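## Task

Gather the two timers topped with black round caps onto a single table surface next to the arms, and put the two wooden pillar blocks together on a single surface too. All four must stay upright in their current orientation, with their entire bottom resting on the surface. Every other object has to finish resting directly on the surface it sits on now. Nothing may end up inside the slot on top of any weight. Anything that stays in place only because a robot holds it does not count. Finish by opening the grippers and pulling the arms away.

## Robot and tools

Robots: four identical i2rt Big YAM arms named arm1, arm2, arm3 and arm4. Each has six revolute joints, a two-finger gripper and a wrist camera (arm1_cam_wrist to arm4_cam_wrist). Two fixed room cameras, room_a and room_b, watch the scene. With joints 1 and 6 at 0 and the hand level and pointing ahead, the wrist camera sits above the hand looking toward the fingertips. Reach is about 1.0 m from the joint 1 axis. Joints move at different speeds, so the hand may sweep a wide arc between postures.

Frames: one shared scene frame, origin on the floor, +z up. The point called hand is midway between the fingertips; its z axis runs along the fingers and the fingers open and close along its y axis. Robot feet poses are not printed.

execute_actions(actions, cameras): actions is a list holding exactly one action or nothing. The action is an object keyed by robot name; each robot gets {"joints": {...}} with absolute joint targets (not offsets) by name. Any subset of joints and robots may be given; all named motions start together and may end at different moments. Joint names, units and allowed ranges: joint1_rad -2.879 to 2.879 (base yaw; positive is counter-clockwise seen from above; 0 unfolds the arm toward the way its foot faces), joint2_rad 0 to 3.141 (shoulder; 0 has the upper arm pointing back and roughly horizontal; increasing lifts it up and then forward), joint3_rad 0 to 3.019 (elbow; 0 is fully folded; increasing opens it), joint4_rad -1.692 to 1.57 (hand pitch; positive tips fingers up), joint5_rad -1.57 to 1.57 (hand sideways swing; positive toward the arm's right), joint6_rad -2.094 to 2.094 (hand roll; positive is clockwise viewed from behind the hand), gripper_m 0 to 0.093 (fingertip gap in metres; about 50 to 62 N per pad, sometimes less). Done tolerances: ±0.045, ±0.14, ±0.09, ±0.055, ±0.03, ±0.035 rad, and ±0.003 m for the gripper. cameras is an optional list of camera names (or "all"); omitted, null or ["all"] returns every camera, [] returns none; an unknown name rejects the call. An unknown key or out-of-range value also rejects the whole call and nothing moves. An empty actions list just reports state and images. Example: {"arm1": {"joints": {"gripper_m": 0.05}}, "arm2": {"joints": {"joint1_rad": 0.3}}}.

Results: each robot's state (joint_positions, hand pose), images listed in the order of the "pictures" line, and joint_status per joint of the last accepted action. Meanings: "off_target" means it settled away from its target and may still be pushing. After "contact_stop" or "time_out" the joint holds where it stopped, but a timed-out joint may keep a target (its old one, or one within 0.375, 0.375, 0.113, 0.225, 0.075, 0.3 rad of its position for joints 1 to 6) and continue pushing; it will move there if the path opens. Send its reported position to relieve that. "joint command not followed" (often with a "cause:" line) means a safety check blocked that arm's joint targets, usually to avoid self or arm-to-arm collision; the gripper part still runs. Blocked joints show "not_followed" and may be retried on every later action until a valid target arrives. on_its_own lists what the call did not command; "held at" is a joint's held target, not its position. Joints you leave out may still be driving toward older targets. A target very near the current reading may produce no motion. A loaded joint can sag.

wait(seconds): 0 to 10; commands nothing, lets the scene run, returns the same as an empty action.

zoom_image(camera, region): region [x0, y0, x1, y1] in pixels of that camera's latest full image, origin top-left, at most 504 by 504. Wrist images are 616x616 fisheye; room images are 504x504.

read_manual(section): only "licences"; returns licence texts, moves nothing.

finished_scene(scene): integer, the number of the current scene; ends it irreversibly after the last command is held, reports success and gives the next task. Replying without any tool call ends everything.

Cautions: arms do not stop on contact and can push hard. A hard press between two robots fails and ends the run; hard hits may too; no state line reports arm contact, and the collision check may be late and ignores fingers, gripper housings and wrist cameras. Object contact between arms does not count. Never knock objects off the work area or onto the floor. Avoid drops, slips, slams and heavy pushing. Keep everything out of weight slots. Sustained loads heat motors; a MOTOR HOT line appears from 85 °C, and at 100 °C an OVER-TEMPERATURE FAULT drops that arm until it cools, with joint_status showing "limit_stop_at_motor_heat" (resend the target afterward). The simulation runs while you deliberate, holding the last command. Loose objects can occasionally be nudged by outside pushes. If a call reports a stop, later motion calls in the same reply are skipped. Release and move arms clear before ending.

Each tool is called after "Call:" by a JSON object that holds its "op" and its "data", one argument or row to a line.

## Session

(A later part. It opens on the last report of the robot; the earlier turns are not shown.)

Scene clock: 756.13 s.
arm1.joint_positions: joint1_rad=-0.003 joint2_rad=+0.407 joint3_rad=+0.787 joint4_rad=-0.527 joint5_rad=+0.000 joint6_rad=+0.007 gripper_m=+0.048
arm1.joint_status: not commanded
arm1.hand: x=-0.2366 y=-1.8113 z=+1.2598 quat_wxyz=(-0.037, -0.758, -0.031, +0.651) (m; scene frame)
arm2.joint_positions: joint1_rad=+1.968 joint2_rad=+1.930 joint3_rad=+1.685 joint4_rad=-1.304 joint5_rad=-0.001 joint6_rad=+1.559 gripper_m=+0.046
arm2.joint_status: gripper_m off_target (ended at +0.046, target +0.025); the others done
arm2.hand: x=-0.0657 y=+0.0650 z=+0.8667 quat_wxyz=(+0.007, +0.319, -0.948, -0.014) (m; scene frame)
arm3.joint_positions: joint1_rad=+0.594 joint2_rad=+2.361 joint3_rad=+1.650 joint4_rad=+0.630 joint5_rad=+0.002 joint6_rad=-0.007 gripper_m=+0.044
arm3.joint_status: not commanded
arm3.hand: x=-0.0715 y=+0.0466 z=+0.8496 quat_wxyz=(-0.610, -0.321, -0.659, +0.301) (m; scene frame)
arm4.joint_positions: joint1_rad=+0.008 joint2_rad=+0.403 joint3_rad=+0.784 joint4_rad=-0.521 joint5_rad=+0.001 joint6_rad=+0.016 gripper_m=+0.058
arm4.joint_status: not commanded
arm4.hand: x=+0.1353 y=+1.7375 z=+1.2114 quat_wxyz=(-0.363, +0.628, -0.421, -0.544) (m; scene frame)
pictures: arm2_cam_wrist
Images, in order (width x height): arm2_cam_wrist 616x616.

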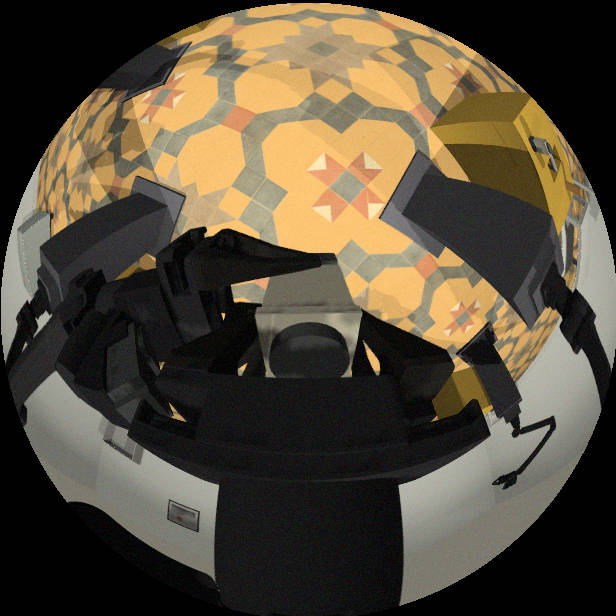

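Call:
{"op": "execute_actions", "data": {
  "actions": [
    {"arm3":{"joints":{"gripper_m":0.093}}}
  ],
  "cameras": []
}}

Call:
{"op": "execute_actions", "data": {
  "actions": [
    {"arm2":{"joints":{"joint2_rad":1.6,"joint4_rad":-1.62}}}
  ],
  "cameras": []
}}

Call:
{"op": "execute_actions", "data": {
  "actions": [
    {"arm2":{"joints":{"joint1_rad":0.024}},"arm3":{"joints":{"joint1_rad":-1.71,"joint2_rad":1.5,"joint3_rad":1.0,"joint4_rad":-1.07,"joint6_rad":0.08}}}
  ],
  "cameras": []
}}

Call:
{"op": "execute_actions", "data": {
  "actions": [
    {"arm2":{"joints":{"joint2_rad":2.12,"joint3_rad":1.48,"joint4_rad":-0.875}},"arm3":{"joints":{"joint2_rad":1.81,"joint3_rad":0.975,"joint4_rad":-0.715}}}
  ],
  "cameras": ["arm2_cam_wrist","arm3_cam_wrist","room_a"]
}}

Scene clock: 778.97 s.
arm1.joint_positions: joint1_rad=-0.003 joint2_rad=+0.407 joint3_rad=+0.787 joint4_rad=-0.527 joint5_rad=+0.000 joint6_rad=+0.007 gripper_m=+0.048
arm1.joint_status: not commanded
arm1.hand: x=-0.2366 y=-1.8113 z=+1.2598 quat_wxyz=(-0.037, -0.758, -0.031, +0.651) (m; scene frame)
arm2.joint_positions: joint1_rad=+1.968 joint2_rad=+1.930 joint3_rad=+1.685 joint4_rad=-1.304 joint5_rad=-0.001 joint6_rad=+1.559 gripper_m=+0.046
arm2.joint_status: not commanded
arm2.hand: x=-0.0657 y=+0.0650 z=+0.8667 quat_wxyz=(+0.007, +0.319, -0.948, -0.014) (m; scene frame)
arm3.joint_positions: joint1_rad=+0.594 joint2_rad=+2.356 joint3_rad=+1.650 joint4_rad=+0.638 joint5_rad=+0.002 joint6_rad=-0.007 gripper_m=+0.093
arm3.joint_status: all done
arm3.hand: x=-0.0713 y=+0.0464 z=+0.8555 quat_wxyz=(-0.614, -0.319, -0.655, +0.303) (m; scene frame)
arm4.joint_positions: joint1_rad=+0.008 joint2_rad=+0.403 joint3_rad=+0.784 joint4_rad=-0.521 joint5_rad=+0.001 joint6_rad=+0.016 gripper_m=+0.058
arm4.joint_status: not commanded
arm4.hand: x=+0.1353 y=+1.7375 z=+1.2114 quat_wxyz=(-0.363, +0.628, -0.421, -0.544) (m; scene frame)
pictures: none
No camera images: the call's "cameras" was empty. Leave "cameras" out to get every camera's image.

Scene clock: 780.50 s.
arm1.joint_positions: joint1_rad=-0.003 joint2_rad=+0.407 joint3_rad=+0.787 joint4_rad=-0.527 joint5_rad=+0.000 joint6_rad=+0.007 gripper_m=+0.048
arm1.joint_status: not commanded
arm1.hand: x=-0.2366 y=-1.8113 z=+1.2598 quat_wxyz=(-0.037, -0.758, -0.031, +0.651) (m; scene frame)
arm2.joint_positions: joint1_rad=+1.968 joint2_rad=+1.605 joint3_rad=+1.670 joint4_rad=-1.615 joint5_rad=-0.001 joint6_rad=+1.559 gripper_m=+0.046
arm2.joint_status: all done
arm2.hand: x=-0.0014 y=-0.0205 z=+1.0291 quat_wxyz=(+0.007, +0.319, -0.948, -0.014) (m; scene frame)
arm3.joint_positions: joint1_rad=+0.594 joint2_rad=+2.356 joint3_rad=+1.650 joint4_rad=+0.638 joint5_rad=+0.002 joint6_rad=-0.007 gripper_m=+0.093
arm3.joint_status: not commanded
arm3.hand: x=-0.0713 y=+0.0464 z=+0.8555 quat_wxyz=(-0.614, -0.319, -0.655, +0.303) (m; scene frame)
arm4.joint_positions: joint1_rad=+0.008 joint2_rad=+0.403 joint3_rad=+0.784 joint4_rad=-0.521 joint5_rad=+0.001 joint6_rad=+0.016 gripper_m=+0.058
arm4.joint_status: not commanded
arm4.hand: x=+0.1353 y=+1.7375 z=+1.2114 quat_wxyz=(-0.363, +0.628, -0.421, -0.544) (m; scene frame)
pictures: none
No camera images: the call's "cameras" was empty. Leave "cameras" out to get every camera's image.

Scene clock: 782.70 s.
arm1.joint_positions: joint1_rad=-0.003 joint2_rad=+0.407 joint3_rad=+0.787 joint4_rad=-0.527 joint5_rad=+0.000 joint6_rad=+0.007 gripper_m=+0.048
arm1.joint_status: not commanded
arm1.hand: x=-0.2366 y=-1.8113 z=+1.2598 quat_wxyz=(-0.037, -0.758, -0.031, +0.651) (m; scene frame)
arm2.joint_positions: joint1_rad=+0.017 joint2_rad=+1.607 joint3_rad=+1.670 joint4_rad=-1.615 joint5_rad=+0.002 joint6_rad=+1.559 gripper_m=+0.046
arm2.joint_status: all done
arm2.hand: x=+0.7630 y=-0.2894 z=+1.0198 quat_wxyz=(-0.002, -0.606, -0.796, -0.006) (m; scene frame)
arm3.joint_positions: joint1_rad=-1.707 joint2_rad=+1.507 joint3_rad=+1.009 joint4_rad=-1.055 joint5_rad=+0.002 joint6_rad=+0.073 gripper_m=+0.093
arm3.joint_status: all done
arm3.hand: x=-1.0120 y=+0.7649 z=+0.8471 quat_wxyz=(-0.001, -0.997, +0.071, +0.006) (m; scene frame)
arm4.joint_positions: joint1_rad=+0.008 joint2_rad=+0.403 joint3_rad=+0.784 joint4_rad=-0.521 joint5_rad=+0.001 joint6_rad=+0.016 gripper_m=+0.058
arm4.joint_status: not commanded
arm4.hand: x=+0.1353 y=+1.7375 z=+1.2114 quat_wxyz=(-0.363, +0.628, -0.421, -0.544) (m; scene frame)
pictures: none
No camera images: the call's "cameras" was empty. Leave "cameras" out to get every camera's image.

Scene clock: 784.13 s.
arm1.joint_positions: joint1_rad=-0.003 joint2_rad=+0.407 joint3_rad=+0.787 joint4_rad=-0.527 joint5_rad=+0.000 joint6_rad=+0.007 gripper_m=+0.048
arm1.joint_status: not commanded
arm1.hand: x=-0.2366 y=-1.8113 z=+1.2598 quat_wxyz=(-0.037, -0.758, -0.031, +0.651) (m; scene frame)
arm2.joint_positions: joint1_rad=+0.017 joint2_rad=+2.129 joint3_rad=+1.452 joint4_rad=-0.884 joint5_rad=+0.002 joint6_rad=+1.559 gripper_m=+0.046
arm2.joint_status: all done
arm2.hand: x=+0.8476 y=-0.2645 z=+0.6645 quat_wxyz=(+0.001, -0.606, -0.796, -0.002) (m; scene frame)
arm3.joint_positions: joint1_rad=-1.707 joint2_rad=+1.821 joint3_rad=+0.970 joint4_rad=-0.731 joint5_rad=+0.002 joint6_rad=+0.073 gripper_m=+0.093
arm3.joint_status: all done
arm3.hand: x=-1.0359 y=+0.7661 z=+0.7098 quat_wxyz=(-0.001, -0.997, +0.070, -0.009) (m; scene frame)
arm4.joint_positions: joint1_rad=+0.008 joint2_rad=+0.403 joint3_rad=+0.784 joint4_rad=-0.521 joint5_rad=+0.001 joint6_rad=+0.016 gripper_m=+0.058
arm4.joint_status: not commanded
arm4.hand: x=+0.1353 y=+1.7375 z=+1.2114 quat_wxyz=(-0.363, +0.628, -0.421, -0.544) (m; scene frame)
pictures: arm2_cam_wrist, arm3_cam_wrist, room_a
Images, in order (width x height): arm2_cam_wrist 616x616, arm3_cam_wrist 616x616, room_a 504x504.

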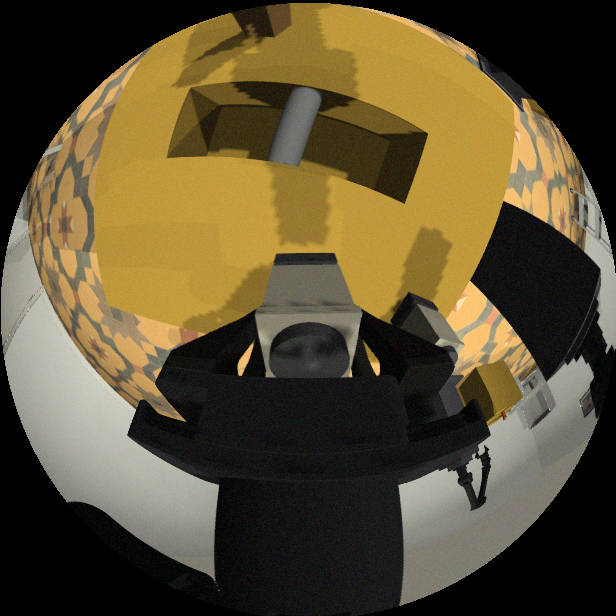

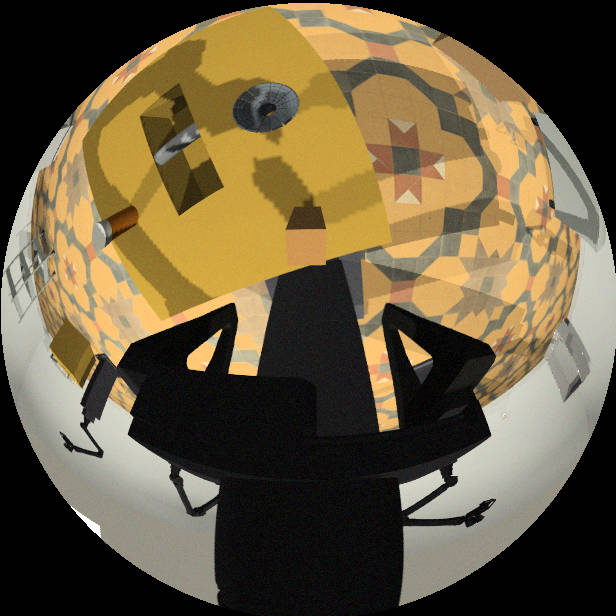

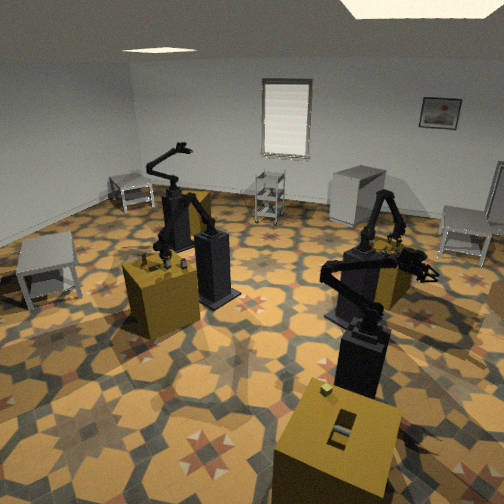

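Call:
{"op": "execute_actions", "data": {
  "actions": [
    {"arm2":{"joints":{"joint2_rad":2.195,"joint4_rad":-0.795}},"arm3":{"joints":{"joint2_rad":2.08,"joint3_rad":1.015,"joint4_rad":-0.455}}}
  ],
  "cameras": ["arm2_cam_wrist","arm3_cam_wrist"]
}}

Scene clock: 797.10 s.
arm1.joint_positions: joint1_rad=-0.003 joint2_rad=+0.407 joint3_rad=+0.787 joint4_rad=-0.527 joint5_rad=+0.000 joint6_rad=+0.007 gripper_m=+0.048
arm1.joint_status: not commanded
arm1.hand: x=-0.2366 y=-1.8113 z=+1.2598 quat_wxyz=(-0.037, -0.758, -0.031, +0.651) (m; scene frame)
arm2.joint_positions: joint1_rad=+0.017 joint2_rad=+2.195 joint3_rad=+1.452 joint4_rad=-0.804 joint5_rad=+0.002 joint6_rad=+1.559 gripper_m=+0.046
arm2.joint_status: all done
arm2.hand: x=+0.8524 y=-0.2630 z=+0.6280 quat_wxyz=(-0.003, -0.606, -0.796, -0.008) (m; scene frame)
arm3.joint_positions: joint1_rad=-1.707 joint2_rad=+2.091 joint3_rad=+0.996 joint4_rad=-0.471 joint5_rad=+0.002 joint6_rad=+0.073 gripper_m=+0.093
arm3.joint_status: all done
arm3.hand: x=-1.0502 y=+0.7667 z=+0.6023 quat_wxyz=(-0.001, -0.998, +0.070, +0.000) (m; scene frame)
arm4.joint_positions: joint1_rad=+0.008 joint2_rad=+0.403 joint3_rad=+0.784 joint4_rad=-0.521 joint5_rad=+0.001 joint6_rad=+0.016 gripper_m=+0.058
arm4.joint_status: not commanded
arm4.hand: x=+0.1353 y=+1.7375 z=+1.2114 quat_wxyz=(-0.363, +0.628, -0.421, -0.544) (m; scene frame)
pictures: arm2_cam_wrist, arm3_cam_wrist
Images, in order (width x height): arm2_cam_wrist 616x616, arm3_cam_wrist 616x616.

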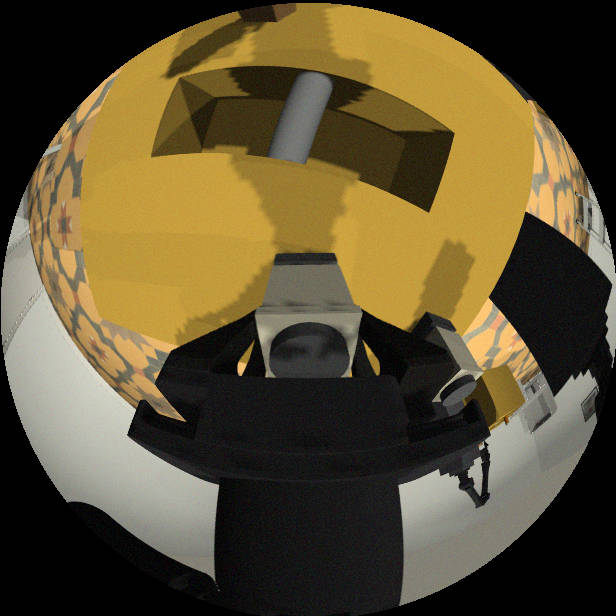

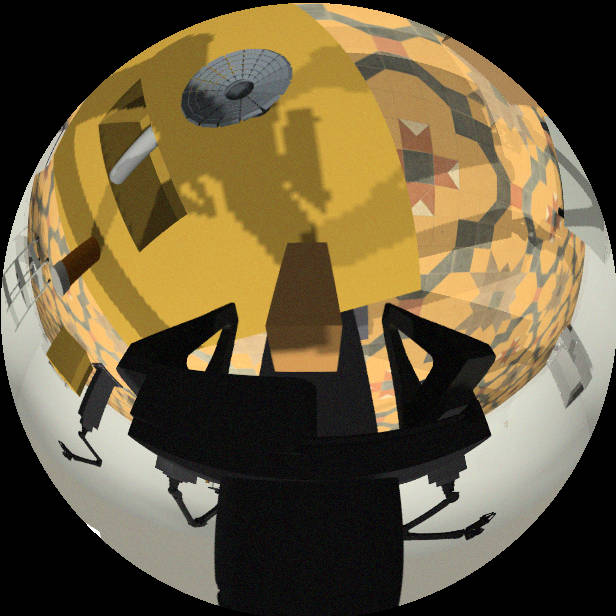

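Call:
{"op": "execute_actions", "data": {
  "actions": [
    {"arm2":{"joints":{"joint2_rad":2.225,"joint4_rad":-0.775}},"arm3":{"joints":{"gripper_m":0.02}}}
  ],
  "cameras": ["arm2_cam_wrist"]
}}

Scene clock: 814.13 s.
arm1.joint_positions: joint1_rad=-0.003 joint2_rad=+0.407 joint3_rad=+0.787 joint4_rad=-0.527 joint5_rad=+0.000 joint6_rad=+0.007 gripper_m=+0.048
arm1.joint_status: not commanded
arm1.hand: x=-0.2366 y=-1.8113 z=+1.2598 quat_wxyz=(-0.037, -0.758, -0.031, +0.651) (m; scene frame)
arm2.joint_positions: joint1_rad=+0.017 joint2_rad=+2.199 joint3_rad=+1.452 joint4_rad=-0.786 joint5_rad=+0.001 joint6_rad=+1.559 gripper_m=+0.046
arm2.joint_status: all done
arm2.hand: x=+0.8555 y=-0.2620 z=+0.6257 quat_wxyz=(-0.007, -0.606, -0.796, -0.014) (m; scene frame)
arm3.joint_positions: joint1_rad=-1.707 joint2_rad=+2.091 joint3_rad=+0.996 joint4_rad=-0.471 joint5_rad=+0.002 joint6_rad=+0.073 gripper_m=+0.035
arm3.joint_status: gripper_m off_target (ended at +0.034, target +0.020)
arm3.hand: x=-1.0503 y=+0.7666 z=+0.6023 quat_wxyz=(-0.001, -0.998, +0.070, +0.000) (m; scene frame)
arm4.joint_positions: joint1_rad=+0.008 joint2_rad=+0.403 joint3_rad=+0.784 joint4_rad=-0.521 joint5_rad=+0.001 joint6_rad=+0.016 gripper_m=+0.058
arm4.joint_status: not commanded
arm4.hand: x=+0.1353 y=+1.7375 z=+1.2114 quat_wxyz=(-0.363, +0.628, -0.421, -0.544) (m; scene frame)
pictures: arm2_cam_wrist
Images, in order (width x height): arm2_cam_wrist 616x616.

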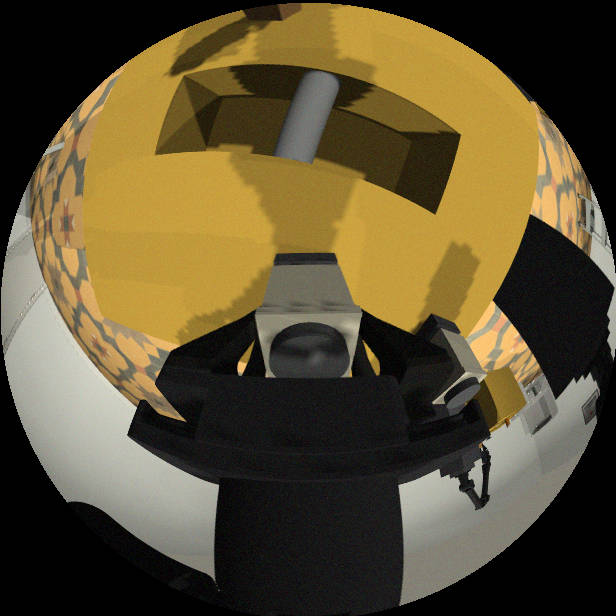

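Call:
{"op": "execute_actions", "data": {
  "actions": [
    {"arm2":{"joints":{"joint2_rad":2.2,"gripper_m":0.075}},"arm3":{"joints":{"joint2_rad":1.55,"joint3_rad":1.3,"joint4_rad":-1.32}}}
  ],
  "cameras": []
}}

Call:
{"op": "execute_actions", "data": {
  "actions": [
    {"arm2":{"joints":{"joint2_rad":1.7,"joint4_rad":-1.2}},"arm3":{"joints":{"joint1_rad":0.596,"joint6_rad":1.571}}}
  ],
  "cameras": ["arm2_cam_wrist"]
}}

Call:
{"op": "execute_actions", "data": {
  "actions": [
    {"arm2":{"joints":{"joint2_rad":1.8,"joint3_rad":1.05,"joint4_rad":0.68,"joint6_rad":0,"gripper_m":0.093}},"arm3":{"joints":{"joint2_rad":1.92,"joint3_rad":1.875,"joint4_rad":-1.49}}}
  ],
  "cameras": []
}}

Call:
{"op": "execute_actions", "data": {
  "actions": [
    {"arm2":{"joints":{"joint1_rad":1.985}}}
  ],
  "cameras": ["arm2_cam_wrist","arm3_cam_wrist","room_a"]
}}

Scene clock: 830.00 s.
arm1.joint_positions: joint1_rad=-0.003 joint2_rad=+0.407 joint3_rad=+0.787 joint4_rad=-0.527 joint5_rad=+0.000 joint6_rad=+0.007 gripper_m=+0.048
arm1.joint_status: not commanded
arm1.hand: x=-0.2366 y=-1.8113 z=+1.2598 quat_wxyz=(-0.037, -0.758, -0.031, +0.651) (m; scene frame)
arm2.joint_positions: joint1_rad=+0.017 joint2_rad=+2.199 joint3_rad=+1.452 joint4_rad=-0.785 joint5_rad=+0.001 joint6_rad=+1.559 gripper_m=+0.075
arm2.joint_status: all done
arm2.hand: x=+0.8560 y=-0.2619 z=+0.6259 quat_wxyz=(-0.007, -0.606, -0.796, -0.014) (m; scene frame)
arm3.joint_positions: joint1_rad=-1.707 joint2_rad=+1.561 joint3_rad=+1.294 joint4_rad=-1.304 joint5_rad=+0.002 joint6_rad=+0.073 gripper_m=+0.035
arm3.joint_status: all done
arm3.hand: x=-1.0610 y=+0.7685 z=+0.9256 quat_wxyz=(-0.001, -0.998, +0.070, -0.003) (m; scene frame)
arm4.joint_positions: joint1_rad=+0.008 joint2_rad=+0.403 joint3_rad=+0.784 joint4_rad=-0.521 joint5_rad=+0.001 joint6_rad=+0.016 gripper_m=+0.058
arm4.joint_status: not commanded
arm4.hand: x=+0.1353 y=+1.7375 z=+1.2114 quat_wxyz=(-0.363, +0.628, -0.421, -0.544) (m; scene frame)
pictures: none
No camera images: the call's "cameras" was empty. Leave "cameras" out to get every camera's image.

Scene clock: 832.20 s.
arm1.joint_positions: joint1_rad=-0.003 joint2_rad=+0.407 joint3_rad=+0.787 joint4_rad=-0.527 joint5_rad=+0.000 joint6_rad=+0.007 gripper_m=+0.048
arm1.joint_status: not commanded
arm1.hand: x=-0.2366 y=-1.8113 z=+1.2598 quat_wxyz=(-0.037, -0.758, -0.031, +0.651) (m; scene frame)
arm2.joint_positions: joint1_rad=+0.017 joint2_rad=+1.691 joint3_rad=+1.466 joint4_rad=-1.191 joint5_rad=+0.001 joint6_rad=+1.559 gripper_m=+0.075
arm2.joint_status: all done
arm2.hand: x=+0.8157 y=-0.2745 z=+0.9044 quat_wxyz=(-0.043, -0.604, -0.793, -0.060) (m; scene frame)
arm3.joint_positions: joint1_rad=+0.597 joint2_rad=+1.561 joint3_rad=+1.294 joint4_rad=-1.304 joint5_rad=+0.000 joint6_rad=+1.561 gripper_m=+0.035
arm3.joint_status: all done
arm3.hand: x=-0.3282 y=+0.3787 z=+0.9308 quat_wxyz=(-0.002, -0.944, -0.331, -0.002) (m; scene frame)
arm4.joint_positions: joint1_rad=+0.008 joint2_rad=+0.403 joint3_rad=+0.784 joint4_rad=-0.521 joint5_rad=+0.001 joint6_rad=+0.016 gripper_m=+0.058
arm4.joint_status: not commanded
arm4.hand: x=+0.1353 y=+1.7375 z=+1.2114 quat_wxyz=(-0.363, +0.628, -0.421, -0.544) (m; scene frame)
pictures: arm2_cam_wrist
Images, in order (width x height): arm2_cam_wrist 616x616.

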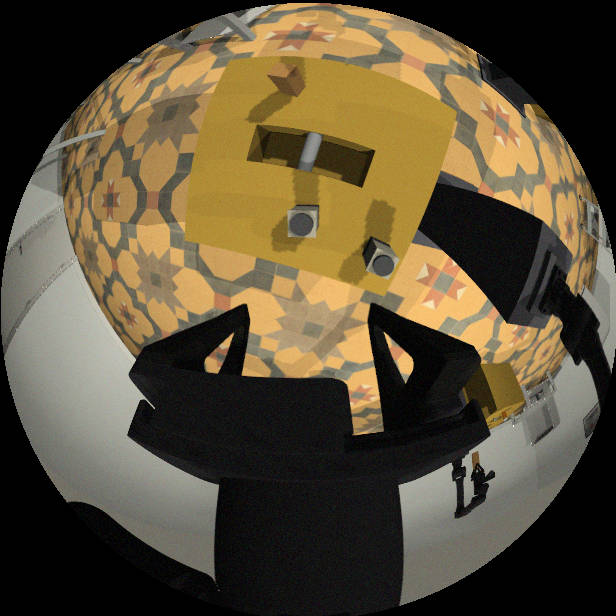

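Scene clock: 834.37 s.
arm1.joint_positions: joint1_rad=-0.003 joint2_rad=+0.407 joint3_rad=+0.787 joint4_rad=-0.527 joint5_rad=+0.000 joint6_rad=+0.007 gripper_m=+0.048
arm1.joint_status: not commanded
arm1.hand: x=-0.2366 y=-1.8113 z=+1.2598 quat_wxyz=(-0.037, -0.758, -0.031, +0.651) (m; scene frame)
arm2.joint_positions: joint1_rad=+0.017 joint2_rad=+1.808 joint3_rad=+1.036 joint4_rad=+0.663 joint5_rad=+0.001 joint6_rad=+0.014 gripper_m=+0.093
arm2.joint_status: all done
arm2.hand: x=+0.9612 y=-0.2363 z=+0.9223 quat_wxyz=(-0.658, +0.088, -0.742, -0.092) (m; scene frame)
arm3.joint_positions: joint1_rad=+0.597 joint2_rad=+1.926 joint3_rad=+1.822 joint4_rad=-1.475 joint5_rad=+0.000 joint6_rad=+1.563 gripper_m=+0.035
arm3.joint_status: all done
arm3.hand: x=-0.2415 y=+0.2678 z=+0.9446 quat_wxyz=(+0.001, -0.944, -0.330, -0.001) (m; scene frame)
arm4.joint_positions: joint1_rad=+0.008 joint2_rad=+0.403 joint3_rad=+0.784 joint4_rad=-0.521 joint5_rad=+0.001 joint6_rad=+0.016 gripper_m=+0.058
arm4.joint_status: not commanded
arm4.hand: x=+0.1353 y=+1.7375 z=+1.2114 quat_wxyz=(-0.363, +0.628, -0.421, -0.544) (m; scene frame)
pictures: none
No camera images: the call's "cameras" was empty. Leave "cameras" out to get every camera's image.

Scene clock: 836.40 s.
arm1.joint_positions: joint1_rad=-0.003 joint2_rad=+0.407 joint3_rad=+0.787 joint4_rad=-0.527 joint5_rad=+0.000 joint6_rad=+0.007 gripper_m=+0.048
arm1.joint_status: not commanded
arm1.hand: x=-0.2366 y=-1.8113 z=+1.2598 quat_wxyz=(-0.037, -0.758, -0.031, +0.651) (m; scene frame)
arm2.joint_positions: joint1_rad=+1.993 joint2_rad=+1.808 joint3_rad=+1.036 joint4_rad=+0.663 joint5_rad=-0.002 joint6_rad=+0.012 gripper_m=+0.093
arm2.joint_status: all done
arm2.hand: x=-0.1392 y=+0.1350 z=+0.9344 quat_wxyz=(-0.288, +0.664, -0.330, -0.606) (m; scene frame)
arm3.joint_positions: joint1_rad=+0.597 joint2_rad=+1.926 joint3_rad=+1.822 joint4_rad=-1.475 joint5_rad=+0.000 joint6_rad=+1.563 gripper_m=+0.035
arm3.joint_status: not commanded
arm3.hand: x=-0.2415 y=+0.2678 z=+0.9446 quat_wxyz=(+0.001, -0.944, -0.330, -0.001) (m; scene frame)
arm4.joint_positions: joint1_rad=+0.008 joint2_rad=+0.403 joint3_rad=+0.784 joint4_rad=-0.521 joint5_rad=+0.001 joint6_rad=+0.016 gripper_m=+0.058
arm4.joint_status: not commanded
arm4.hand: x=+0.1353 y=+1.7375 z=+1.2114 quat_wxyz=(-0.363, +0.628, -0.421, -0.544) (m; scene frame)
pictures: arm2_cam_wrist, arm3_cam_wrist, room_a
Images, in order (width x height): arm2_cam_wrist 616x616, arm3_cam_wrist 616x616, room_a 504x504.

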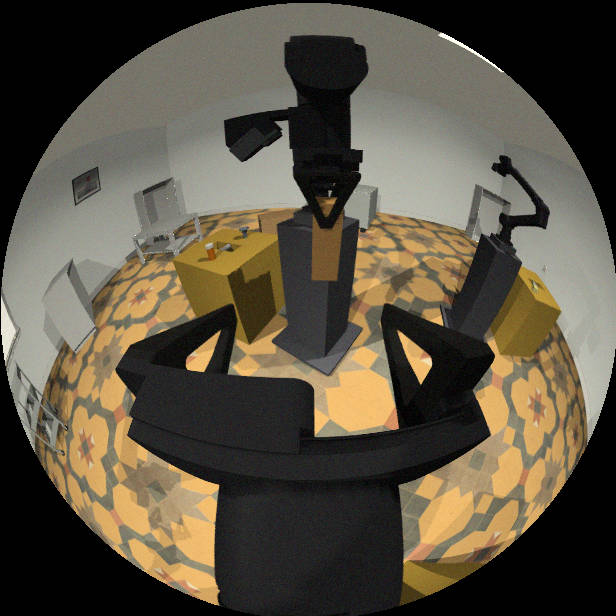

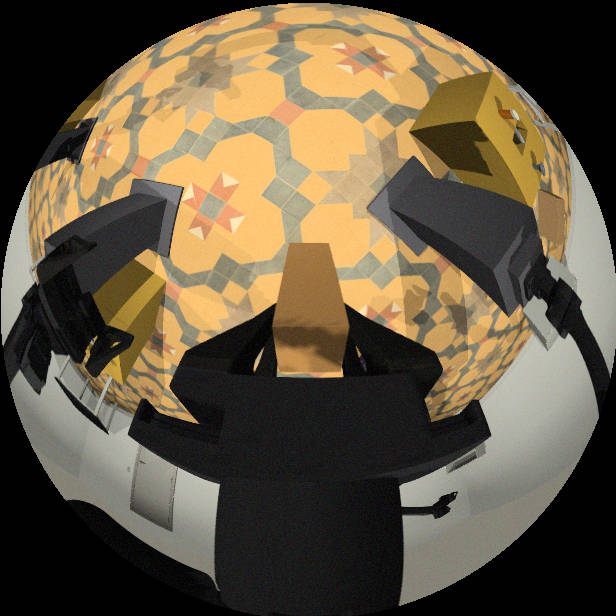

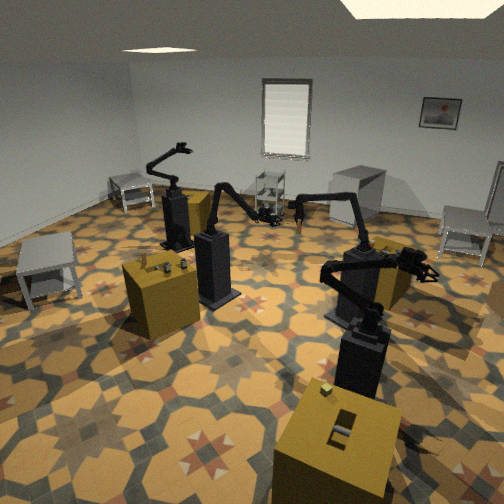

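Call:
{"op": "execute_actions", "data": {
  "actions": [
    {"arm2":{"joints":{"joint1_rad":1.96,"joint2_rad":2.046,"joint3_rad":1.40,"joint4_rad":0.61}}}
  ],
  "cameras": ["arm2_cam_wrist"]
}}

Scene clock: 853.50 s.
arm1.joint_positions: joint1_rad=-0.003 joint2_rad=+0.407 joint3_rad=+0.787 joint4_rad=-0.527 joint5_rad=+0.000 joint6_rad=+0.007 gripper_m=+0.048
arm1.joint_status: not commanded
arm1.hand: x=-0.2366 y=-1.8113 z=+1.2598 quat_wxyz=(-0.037, -0.758, -0.031, +0.651) (m; scene frame)
arm2.joint_positions: joint1_rad=+1.966 joint2_rad=+2.048 joint3_rad=+1.362 joint4_rad=+0.615 joint5_rad=-0.002 joint6_rad=+0.012 gripper_m=+0.093
arm2.joint_status: all done
arm2.hand: x=-0.1843 y=+0.2287 z=+0.9221 quat_wxyz=(-0.303, +0.648, -0.333, -0.614) (m; scene frame)
arm3.joint_positions: joint1_rad=+0.597 joint2_rad=+1.926 joint3_rad=+1.822 joint4_rad=-1.475 joint5_rad=+0.000 joint6_rad=+1.563 gripper_m=+0.035
arm3.joint_status: not commanded
arm3.hand: x=-0.2415 y=+0.2678 z=+0.9446 quat_wxyz=(+0.001, -0.944, -0.330, -0.001) (m; scene frame)
arm4.joint_positions: joint1_rad=+0.008 joint2_rad=+0.403 joint3_rad=+0.784 joint4_rad=-0.521 joint5_rad=+0.001 joint6_rad=+0.016 gripper_m=+0.058
arm4.joint_status: not commanded
arm4.hand: x=+0.1353 y=+1.7375 z=+1.2114 quat_wxyz=(-0.363, +0.628, -0.421, -0.544) (m; scene frame)
pictures: arm2_cam_wrist
Images, in order (width x height): arm2_cam_wrist 616x616.

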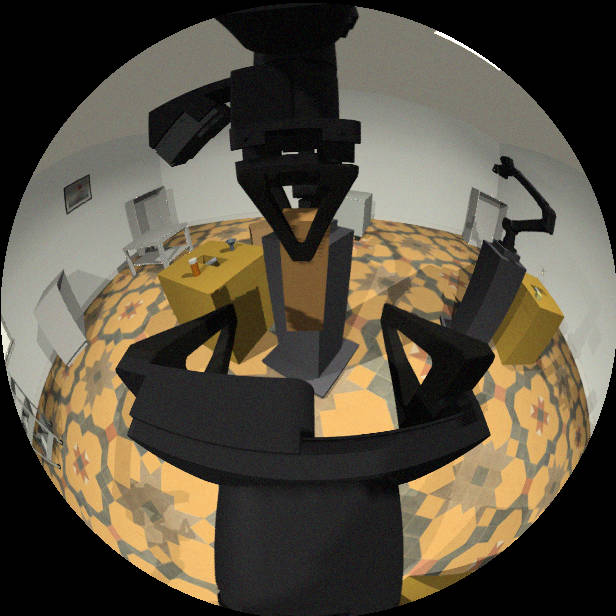

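Call:
{"op": "execute_actions", "data": {
  "actions": [
    {"arm2":{"joints":{"joint1_rad":1.98,"joint2_rad":2.195,"joint3_rad":1.66,"joint4_rad":0.495}}}
  ],
  "cameras": ["arm2_cam_wrist","arm3_cam_wrist"]
}}

Scene clock: 862.87 s.
arm1.joint_positions: joint1_rad=-0.003 joint2_rad=+0.407 joint3_rad=+0.787 joint4_rad=-0.527 joint5_rad=+0.000 joint6_rad=+0.007 gripper_m=+0.048
arm1.joint_status: not commanded
arm1.hand: x=-0.2366 y=-1.8113 z=+1.2598 quat_wxyz=(-0.037, -0.758, -0.031, +0.651) (m; scene frame)
arm2.joint_positions: joint1_rad=+1.968 joint2_rad=+2.191 joint3_rad=+1.617 joint4_rad=+0.502 joint5_rad=-0.002 joint6_rad=+0.012 gripper_m=+0.093
arm2.joint_status: all done
arm2.hand: x=-0.2256 y=+0.2807 z=+0.9210 quat_wxyz=(-0.302, +0.648, -0.333, -0.615) (m; scene frame)
arm3.joint_positions: joint1_rad=+0.597 joint2_rad=+1.926 joint3_rad=+1.822 joint4_rad=-1.475 joint5_rad=+0.000 joint6_rad=+1.563 gripper_m=+0.035
arm3.joint_status: not commanded
arm3.hand: x=-0.2415 y=+0.2678 z=+0.9446 quat_wxyz=(+0.001, -0.944, -0.330, -0.001) (m; scene frame)
arm4.joint_positions: joint1_rad=+0.008 joint2_rad=+0.403 joint3_rad=+0.784 joint4_rad=-0.521 joint5_rad=+0.001 joint6_rad=+0.016 gripper_m=+0.058
arm4.joint_status: not commanded
arm4.hand: x=+0.1353 y=+1.7375 z=+1.2114 quat_wxyz=(-0.363, +0.628, -0.421, -0.544) (m; scene frame)
pictures: arm2_cam_wrist, arm3_cam_wrist
Images, in order (width x height): arm2_cam_wrist 616x616, arm3_cam_wrist 616x616.

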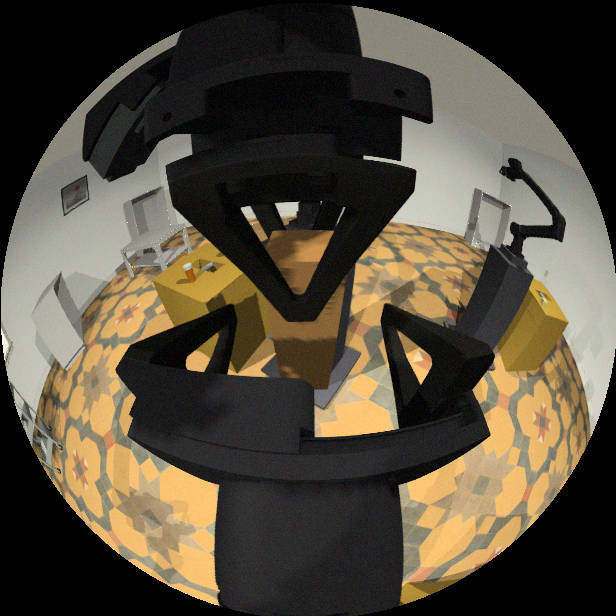

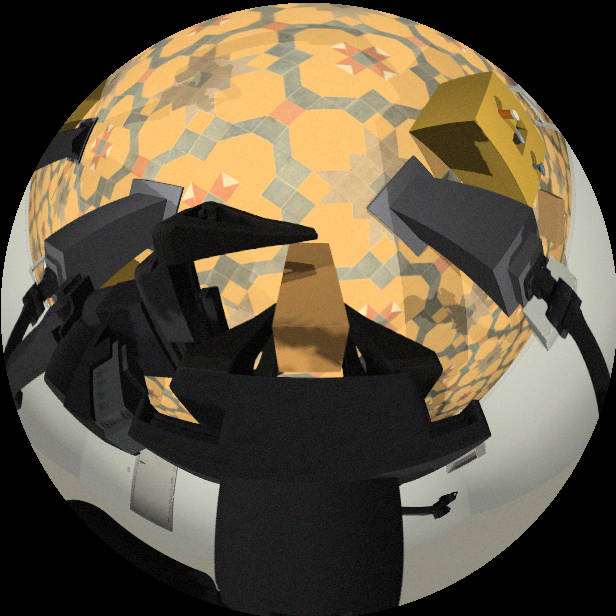

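Call:
{"op": "execute_actions", "data": {
  "actions": [
    {"arm2":{"joints":{"joint1_rad":1.99,"joint2_rad":2.225,"joint3_rad":1.69}}}
  ],
  "cameras": []
}}

Call:
{"op": "execute_actions", "data": {
  "actions": [
    {"arm2":{"joints":{"gripper_m":0.02}}}
  ],
  "cameras": ["arm2_cam_wrist","arm3_cam_wrist"]
}}

Scene clock: 873.33 s.
arm1.joint_positions: joint1_rad=-0.003 joint2_rad=+0.407 joint3_rad=+0.787 joint4_rad=-0.527 joint5_rad=+0.000 joint6_rad=+0.007 gripper_m=+0.048
arm1.joint_status: not commanded
arm1.hand: x=-0.2366 y=-1.8113 z=+1.2598 quat_wxyz=(-0.037, -0.758, -0.031, +0.651) (m; scene frame)
arm2.joint_positions: joint1_rad=+1.982 joint2_rad=+2.199 joint3_rad=+1.643 joint4_rad=+0.502 joint5_rad=-0.002 joint6_rad=+0.012 gripper_m=+0.093
arm2.joint_status: all done
arm2.hand: x=-0.2384 y=+0.2786 z=+0.9282 quat_wxyz=(-0.301, +0.645, -0.326, -0.622) (m; scene frame)
arm3.joint_positions: joint1_rad=+0.597 joint2_rad=+1.926 joint3_rad=+1.822 joint4_rad=-1.475 joint5_rad=+0.000 joint6_rad=+1.563 gripper_m=+0.035
arm3.joint_status: not commanded
arm3.hand: x=-0.2415 y=+0.2678 z=+0.9446 quat_wxyz=(+0.001, -0.944, -0.330, -0.001) (m; scene frame)
arm4.joint_positions: joint1_rad=+0.008 joint2_rad=+0.403 joint3_rad=+0.784 joint4_rad=-0.521 joint5_rad=+0.001 joint6_rad=+0.016 gripper_m=+0.058
arm4.joint_status: not commanded
arm4.hand: x=+0.1353 y=+1.7375 z=+1.2114 quat_wxyz=(-0.363, +0.628, -0.421, -0.544) (m; scene frame)
pictures: none
No camera images: the call's "cameras" was empty. Leave "cameras" out to get every camera's image.

Scene clock: 874.00 s.
arm1.joint_positions: joint1_rad=-0.003 joint2_rad=+0.407 joint3_rad=+0.787 joint4_rad=-0.527 joint5_rad=+0.000 joint6_rad=+0.007 gripper_m=+0.048
arm1.joint_status: not commanded
arm1.hand: x=-0.2366 y=-1.8113 z=+1.2598 quat_wxyz=(-0.037, -0.758, -0.031, +0.651) (m; scene frame)
arm2.joint_positions: joint1_rad=+1.977 joint2_rad=+2.201 joint3_rad=+1.644 joint4_rad=+0.502 joint5_rad=+0.007 joint6_rad=+0.012 gripper_m=+0.034
arm2.joint_status: gripper_m off_target (ended at +0.034, target +0.020)
arm2.hand: x=-0.2345 y=+0.2819 z=+0.9280 quat_wxyz=(-0.305, +0.643, -0.330, -0.620) (m; scene frame)
arm3.joint_positions: joint1_rad=+0.593 joint2_rad=+1.926 joint3_rad=+1.822 joint4_rad=-1.475 joint5_rad=+0.005 joint6_rad=+1.564 gripper_m=+0.035
arm3.joint_status: not commanded
arm3.hand: x=-0.2439 y=+0.2659 z=+0.9446 quat_wxyz=(+0.001, -0.945, -0.327, +0.002) (m; scene frame)
arm4.joint_positions: joint1_rad=+0.008 joint2_rad=+0.403 joint3_rad=+0.784 joint4_rad=-0.521 joint5_rad=+0.001 joint6_rad=+0.016 gripper_m=+0.058
arm4.joint_status: not commanded
arm4.hand: x=+0.1353 y=+1.7375 z=+1.2114 quat_wxyz=(-0.363, +0.628, -0.421, -0.544) (m; scene frame)
pictures: arm2_cam_wrist, arm3_cam_wrist
Images, in order (width x height): arm2_cam_wrist 616x616, arm3_cam_wrist 616x616.

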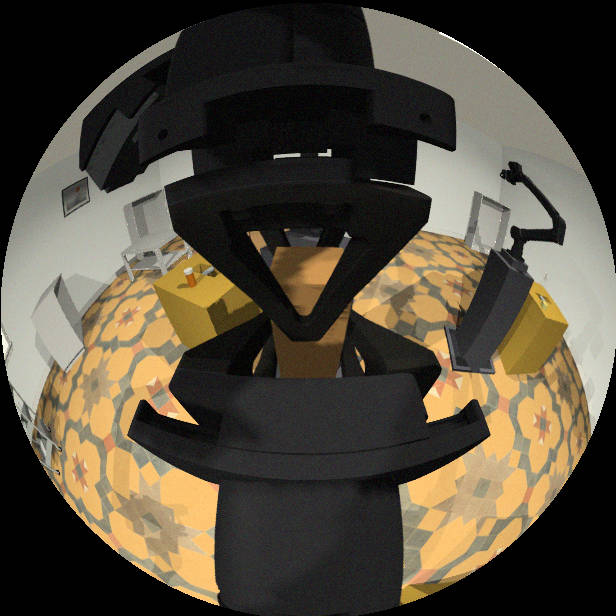

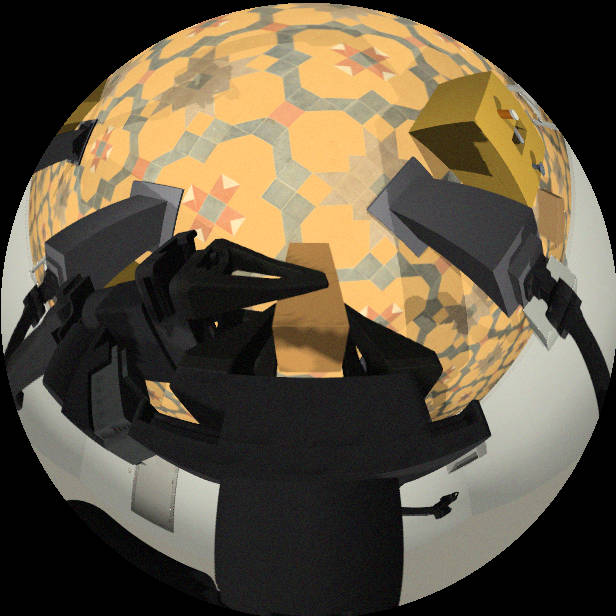

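Call:
{"op": "execute_actions", "data": {
  "actions": [
    {"arm3":{"joints":{"gripper_m":0.047}},"arm2":{"joints":{"joint1_rad":1.977}}}
  ],
  "cameras": []
}}

Call:
{"op": "execute_actions", "data": {
  "actions": [
    {"arm3":{"joints":{"joint3_rad":2.04,"joint4_rad":-1.67}}}
  ],
  "cameras": []
}}

Call:
{"op": "execute_actions", "data": {
  "actions": [
    {"arm3":{"joints":{"joint2_rad":1.3}},"arm2":{"joints":{"joint2_rad":1.9,"joint3_rad":0.9,"joint4_rad":0.94}}}
  ],
  "cameras": ["arm2_cam_wrist"]
}}

Call:
{"op": "execute_actions", "data": {
  "actions": [
    {"arm3":{"joints":{"joint1_rad":-0.7,"joint2_rad":0.4,"joint3_rad":0.8,"joint4_rad":-0.5,"joint6_rad":0}},"arm2":{"joints":{"joint1_rad":-0.48}}}
  ],
  "cameras": []
}}

Call:
{"op": "execute_actions", "data": {
  "actions": [
    {"arm2":{"joints":{"joint2_rad":2.245,"joint3_rad":0.79,"joint4_rad":1.42}}}
  ],
  "cameras": ["arm2_cam_wrist","room_a"]
}}

Scene clock: 896.03 s.
arm1.joint_positions: joint1_rad=-0.003 joint2_rad=+0.407 joint3_rad=+0.787 joint4_rad=-0.527 joint5_rad=+0.000 joint6_rad=+0.007 gripper_m=+0.048
arm1.joint_status: not commanded
arm1.hand: x=-0.2366 y=-1.8113 z=+1.2598 quat_wxyz=(-0.037, -0.758, -0.031, +0.651) (m; scene frame)
arm2.joint_positions: joint1_rad=+1.977 joint2_rad=+2.211 joint3_rad=+1.644 joint4_rad=+0.498 joint5_rad=+0.002 joint6_rad=+0.012 gripper_m=+0.034
arm2.joint_status: all done
arm2.hand: x=-0.2353 y=+0.2820 z=+0.9182 quat_wxyz=(-0.301, +0.648, -0.330, -0.616) (m; scene frame)
arm3.joint_positions: joint1_rad=+0.593 joint2_rad=+1.926 joint3_rad=+1.822 joint4_rad=-1.475 joint5_rad=+0.004 joint6_rad=+1.564 gripper_m=+0.047
arm3.joint_status: all done
arm3.hand: x=-0.2438 y=+0.2660 z=+0.9446 quat_wxyz=(+0.001, -0.945, -0.327, +0.001) (m; scene frame)
arm4.joint_positions: joint1_rad=+0.008 joint2_rad=+0.403 joint3_rad=+0.784 joint4_rad=-0.521 joint5_rad=+0.001 joint6_rad=+0.016 gripper_m=+0.058
arm4.joint_status: not commanded
arm4.hand: x=+0.1353 y=+1.7375 z=+1.2114 quat_wxyz=(-0.363, +0.628, -0.421, -0.544) (m; scene frame)
pictures: none
No camera images: the call's "cameras" was empty. Leave "cameras" out to get every camera's image.

Scene clock: 896.97 s.
arm1.joint_positions: joint1_rad=-0.003 joint2_rad=+0.407 joint3_rad=+0.787 joint4_rad=-0.527 joint5_rad=+0.000 joint6_rad=+0.007 gripper_m=+0.048
arm1.joint_status: not commanded
arm1.hand: x=-0.2366 y=-1.8113 z=+1.2598 quat_wxyz=(-0.037, -0.758, -0.031, +0.651) (m; scene frame)
arm2.joint_positions: joint1_rad=+1.977 joint2_rad=+2.211 joint3_rad=+1.644 joint4_rad=+0.498 joint5_rad=+0.002 joint6_rad=+0.012 gripper_m=+0.034
arm2.joint_status: not commanded
arm2.hand: x=-0.2353 y=+0.2820 z=+0.9182 quat_wxyz=(-0.301, +0.648, -0.330, -0.616) (m; scene frame)
arm3.joint_positions: joint1_rad=+0.593 joint2_rad=+1.916 joint3_rad=+1.993 joint4_rad=-1.655 joint5_rad=+0.004 joint6_rad=+1.564 gripper_m=+0.047
arm3.joint_status: all done
arm3.hand: x=-0.2454 y=+0.2679 z=+1.0157 quat_wxyz=(+0.000, -0.945, -0.327, +0.001) (m; scene frame)
arm4.joint_positions: joint1_rad=+0.008 joint2_rad=+0.403 joint3_rad=+0.784 joint4_rad=-0.521 joint5_rad=+0.001 joint6_rad=+0.016 gripper_m=+0.058
arm4.joint_status: not commanded
arm4.hand: x=+0.1353 y=+1.7375 z=+1.2114 quat_wxyz=(-0.363, +0.628, -0.421, -0.544) (m; scene frame)
pictures: none
No camera images: the call's "cameras" was empty. Leave "cameras" out to get every camera's image.

Scene clock: 898.93 s.
arm1.joint_positions: joint1_rad=-0.003 joint2_rad=+0.407 joint3_rad=+0.787 joint4_rad=-0.527 joint5_rad=+0.000 joint6_rad=+0.007 gripper_m=+0.048
arm1.joint_status: not commanded
arm1.hand: x=-0.2366 y=-1.8113 z=+1.2598 quat_wxyz=(-0.037, -0.758, -0.031, +0.651) (m; scene frame)
arm2.joint_positions: joint1_rad=+1.977 joint2_rad=+1.916 joint3_rad=+0.877 joint4_rad=+0.925 joint5_rad=+0.002 joint6_rad=+0.012 gripper_m=+0.034
arm2.joint_status: all done
arm2.hand: x=-0.1043 y=+0.1082 z=+0.8511 quat_wxyz=(-0.294, +0.662, -0.337, -0.601) (m; scene frame)
arm3.joint_positions: joint1_rad=+0.593 joint2_rad=+1.305 joint3_rad=+2.033 joint4_rad=-1.655 joint5_rad=+0.004 joint6_rad=+1.564 gripper_m=+0.047
arm3.joint_status: all done
arm3.hand: x=-0.3528 y=+0.4054 z=+1.3387 quat_wxyz=(-0.303, -0.896, -0.310, -0.102) (m; scene frame)
arm4.joint_positions: joint1_rad=+0.008 joint2_rad=+0.403 joint3_rad=+0.784 joint4_rad=-0.521 joint5_rad=+0.001 joint6_rad=+0.016 gripper_m=+0.058
arm4.joint_status: not commanded
arm4.hand: x=+0.1353 y=+1.7375 z=+1.2114 quat_wxyz=(-0.363, +0.628, -0.421, -0.544) (m; scene frame)
pictures: arm2_cam_wrist
Images, in order (width x height): arm2_cam_wrist 616x616.

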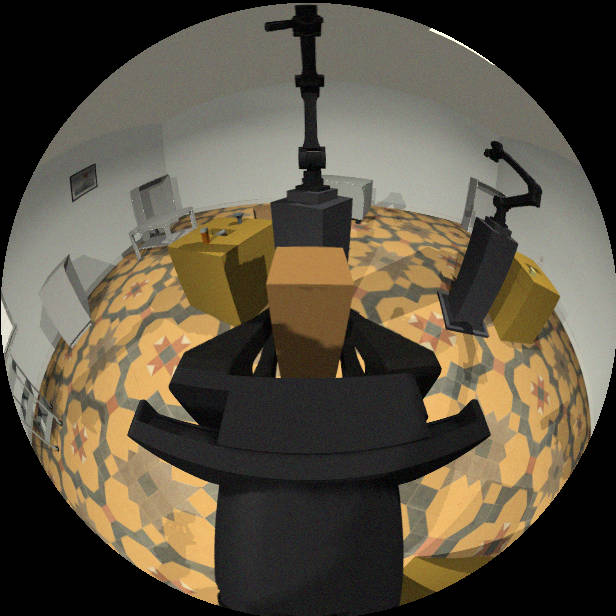

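Scene clock: 901.20 s.
arm1.joint_positions: joint1_rad=-0.003 joint2_rad=+0.407 joint3_rad=+0.787 joint4_rad=-0.527 joint5_rad=+0.000 joint6_rad=+0.007 gripper_m=+0.048
arm1.joint_status: not commanded
arm1.hand: x=-0.2366 y=-1.8113 z=+1.2598 quat_wxyz=(-0.037, -0.758, -0.031, +0.651) (m; scene frame)
arm2.joint_positions: joint1_rad=-0.487 joint2_rad=+1.916 joint3_rad=+0.886 joint4_rad=+0.925 joint5_rad=+0.002 joint6_rad=+0.012 gripper_m=+0.034
arm2.joint_status: all done
arm2.hand: x=+0.9231 y=-0.5729 z=+0.8421 quat_wxyz=(-0.660, -0.097, -0.741, +0.078) (m; scene frame)
arm3.joint_positions: joint1_rad=-0.689 joint2_rad=+0.404 joint3_rad=+0.793 joint4_rad=-0.528 joint5_rad=+0.001 joint6_rad=+0.010 gripper_m=+0.047
arm3.joint_status: all done
arm3.hand: x=-0.7829 y=+0.4962 z=+1.2175 quat_wxyz=(-0.305, -0.674, -0.339, +0.582) (m; scene frame)
arm4.joint_positions: joint1_rad=+0.008 joint2_rad=+0.403 joint3_rad=+0.784 joint4_rad=-0.521 joint5_rad=+0.001 joint6_rad=+0.016 gripper_m=+0.058
arm4.joint_status: not commanded
arm4.hand: x=+0.1353 y=+1.7375 z=+1.2114 quat_wxyz=(-0.363, +0.628, -0.421, -0.544) (m; scene frame)
pictures: none
No camera images: the call's "cameras" was empty. Leave "cameras" out to get every camera's image.

Scene clock: 902.40 s.
arm1.joint_positions: joint1_rad=-0.003 joint2_rad=+0.407 joint3_rad=+0.787 joint4_rad=-0.527 joint5_rad=+0.000 joint6_rad=+0.007 gripper_m=+0.048
arm1.joint_status: not commanded
arm1.hand: x=-0.2366 y=-1.8113 z=+1.2598 quat_wxyz=(-0.037, -0.758, -0.031, +0.651) (m; scene frame)
arm2.joint_positions: joint1_rad=-0.487 joint2_rad=+2.258 joint3_rad=+0.778 joint4_rad=+1.398 joint5_rad=+0.002 joint6_rad=+0.012 gripper_m=+0.034
arm2.joint_status: all done
arm2.hand: x=+0.8630 y=-0.5575 z=+0.7118 quat_wxyz=(-0.669, -0.096, -0.733, +0.079) (m; scene frame)
arm3.joint_positions: joint1_rad=-0.689 joint2_rad=+0.404 joint3_rad=+0.793 joint4_rad=-0.528 joint5_rad=+0.001 joint6_rad=+0.010 gripper_m=+0.047
arm3.joint_status: not commanded
arm3.hand: x=-0.7829 y=+0.4962 z=+1.2175 quat_wxyz=(-0.305, -0.674, -0.339, +0.582) (m; scene frame)
arm4.joint_positions: joint1_rad=+0.008 joint2_rad=+0.403 joint3_rad=+0.784 joint4_rad=-0.521 joint5_rad=+0.001 joint6_rad=+0.016 gripper_m=+0.058
arm4.joint_status: not commanded
arm4.hand: x=+0.1353 y=+1.7375 z=+1.2114 quat_wxyz=(-0.363, +0.628, -0.421, -0.544) (m; scene frame)
pictures: arm2_cam_wrist, room_a
Images, in order (width x height): arm2_cam_wrist 616x616, room_a 504x504.

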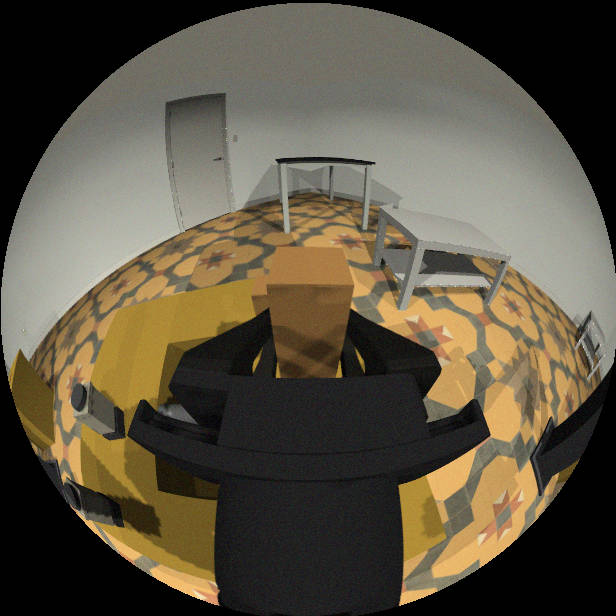

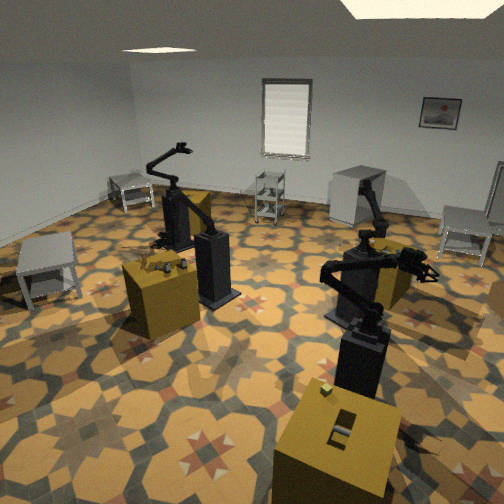

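Call:
{"op": "execute_actions", "data": {
  "actions": [
    {"arm2":{"joints":{"joint1_rad":-0.45,"joint2_rad":2.475,"joint3_rad":0.90,"joint4_rad":1.555}}}
  ],
  "cameras": ["arm2_cam_wrist","room_a"]
}}

Call:
{"op": "zoom_image", "data": {
  "camera": "room_a",
  "region": [130, 235, 190, 275]
}}

Scene clock: 915.37 s.
arm1.joint_positions: joint1_rad=-0.003 joint2_rad=+0.407 joint3_rad=+0.787 joint4_rad=-0.527 joint5_rad=+0.000 joint6_rad=+0.007 gripper_m=+0.048
arm1.joint_status: not commanded
arm1.hand: x=-0.2366 y=-1.8113 z=+1.2598 quat_wxyz=(-0.037, -0.758, -0.031, +0.651) (m; scene frame)
arm2.joint_positions: joint1_rad=-0.455 joint2_rad=+2.489 joint3_rad=+0.893 joint4_rad=+1.533 joint5_rad=+0.001 joint6_rad=+0.012 gripper_m=+0.034
arm2.joint_status: all done
arm2.hand: x=+0.8720 y=-0.5399 z=+0.6416 quat_wxyz=(-0.677, -0.084, -0.728, +0.068) (m; scene frame)
arm3.joint_positions: joint1_rad=-0.689 joint2_rad=+0.404 joint3_rad=+0.793 joint4_rad=-0.528 joint5_rad=+0.001 joint6_rad=+0.009 gripper_m=+0.047
arm3.joint_status: not commanded
arm3.hand: x=-0.7829 y=+0.4962 z=+1.2175 quat_wxyz=(-0.305, -0.674, -0.340, +0.582) (m; scene frame)
arm4.joint_positions: joint1_rad=+0.008 joint2_rad=+0.403 joint3_rad=+0.784 joint4_rad=-0.521 joint5_rad=+0.001 joint6_rad=+0.016 gripper_m=+0.058
arm4.joint_status: not commanded
arm4.hand: x=+0.1353 y=+1.7375 z=+1.2114 quat_wxyz=(-0.363, +0.628, -0.421, -0.544) (m; scene frame)
pictures: arm2_cam_wrist, room_a
Images, in order (width x height): arm2_cam_wrist 616x616, room_a 504x504.

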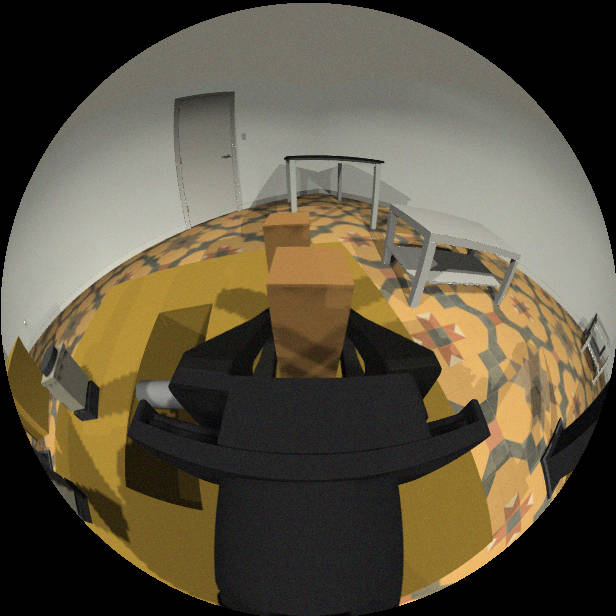

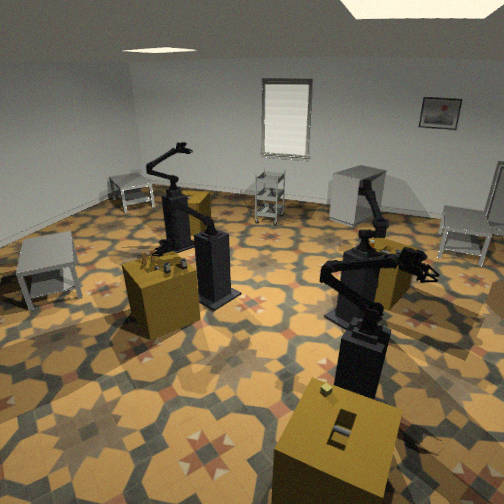

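Region (130, 235, 190, 275) of room_a's 504x504 image, scaled by 8.400, with more detail than that image has.

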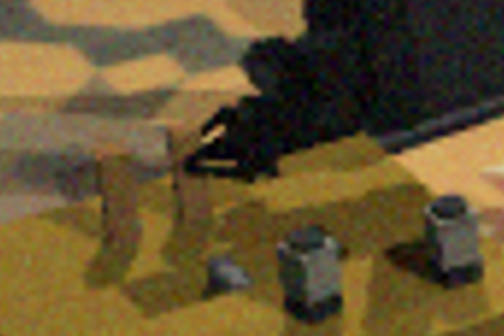

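Call:
{"op": "execute_actions", "data": {
  "actions": [
    {"arm2":{"joints":{"joint2_rad":2.525}}}
  ],
  "cameras": []
}}

Scene clock: 919.60 s.
arm1.joint_positions: joint1_rad=-0.003 joint2_rad=+0.407 joint3_rad=+0.787 joint4_rad=-0.527 joint5_rad=+0.000 joint6_rad=+0.007 gripper_m=+0.048
arm1.joint_status: not commanded
arm1.hand: x=-0.2366 y=-1.8113 z=+1.2598 quat_wxyz=(-0.037, -0.758, -0.031, +0.651) (m; scene frame)
arm2.joint_positions: joint1_rad=-0.455 joint2_rad=+2.498 joint3_rad=+0.893 joint4_rad=+1.544 joint5_rad=+0.001 joint6_rad=+0.011 gripper_m=+0.034
arm2.joint_status: all done
arm2.hand: x=+0.8704 y=-0.5395 z=+0.6393 quat_wxyz=(-0.678, -0.084, -0.727, +0.069) (m; scene frame)
arm3.joint_positions: joint1_rad=-0.689 joint2_rad=+0.404 joint3_rad=+0.793 joint4_rad=-0.528 joint5_rad=+0.001 joint6_rad=+0.009 gripper_m=+0.047
arm3.joint_status: not commanded
arm3.hand: x=-0.7829 y=+0.4962 z=+1.2175 quat_wxyz=(-0.305, -0.674, -0.340, +0.582) (m; scene frame)
arm4.joint_positions: joint1_rad=+0.008 joint2_rad=+0.403 joint3_rad=+0.784 joint4_rad=-0.521 joint5_rad=+0.001 joint6_rad=+0.016 gripper_m=+0.058
arm4.joint_status: not commanded
arm4.hand: x=+0.1353 y=+1.7375 z=+1.2114 quat_wxyz=(-0.363, +0.628, -0.421, -0.544) (m; scene frame)
pictures: none
No camera images: the call's "cameras" was empty. Leave "cameras" out to get every camera's image.


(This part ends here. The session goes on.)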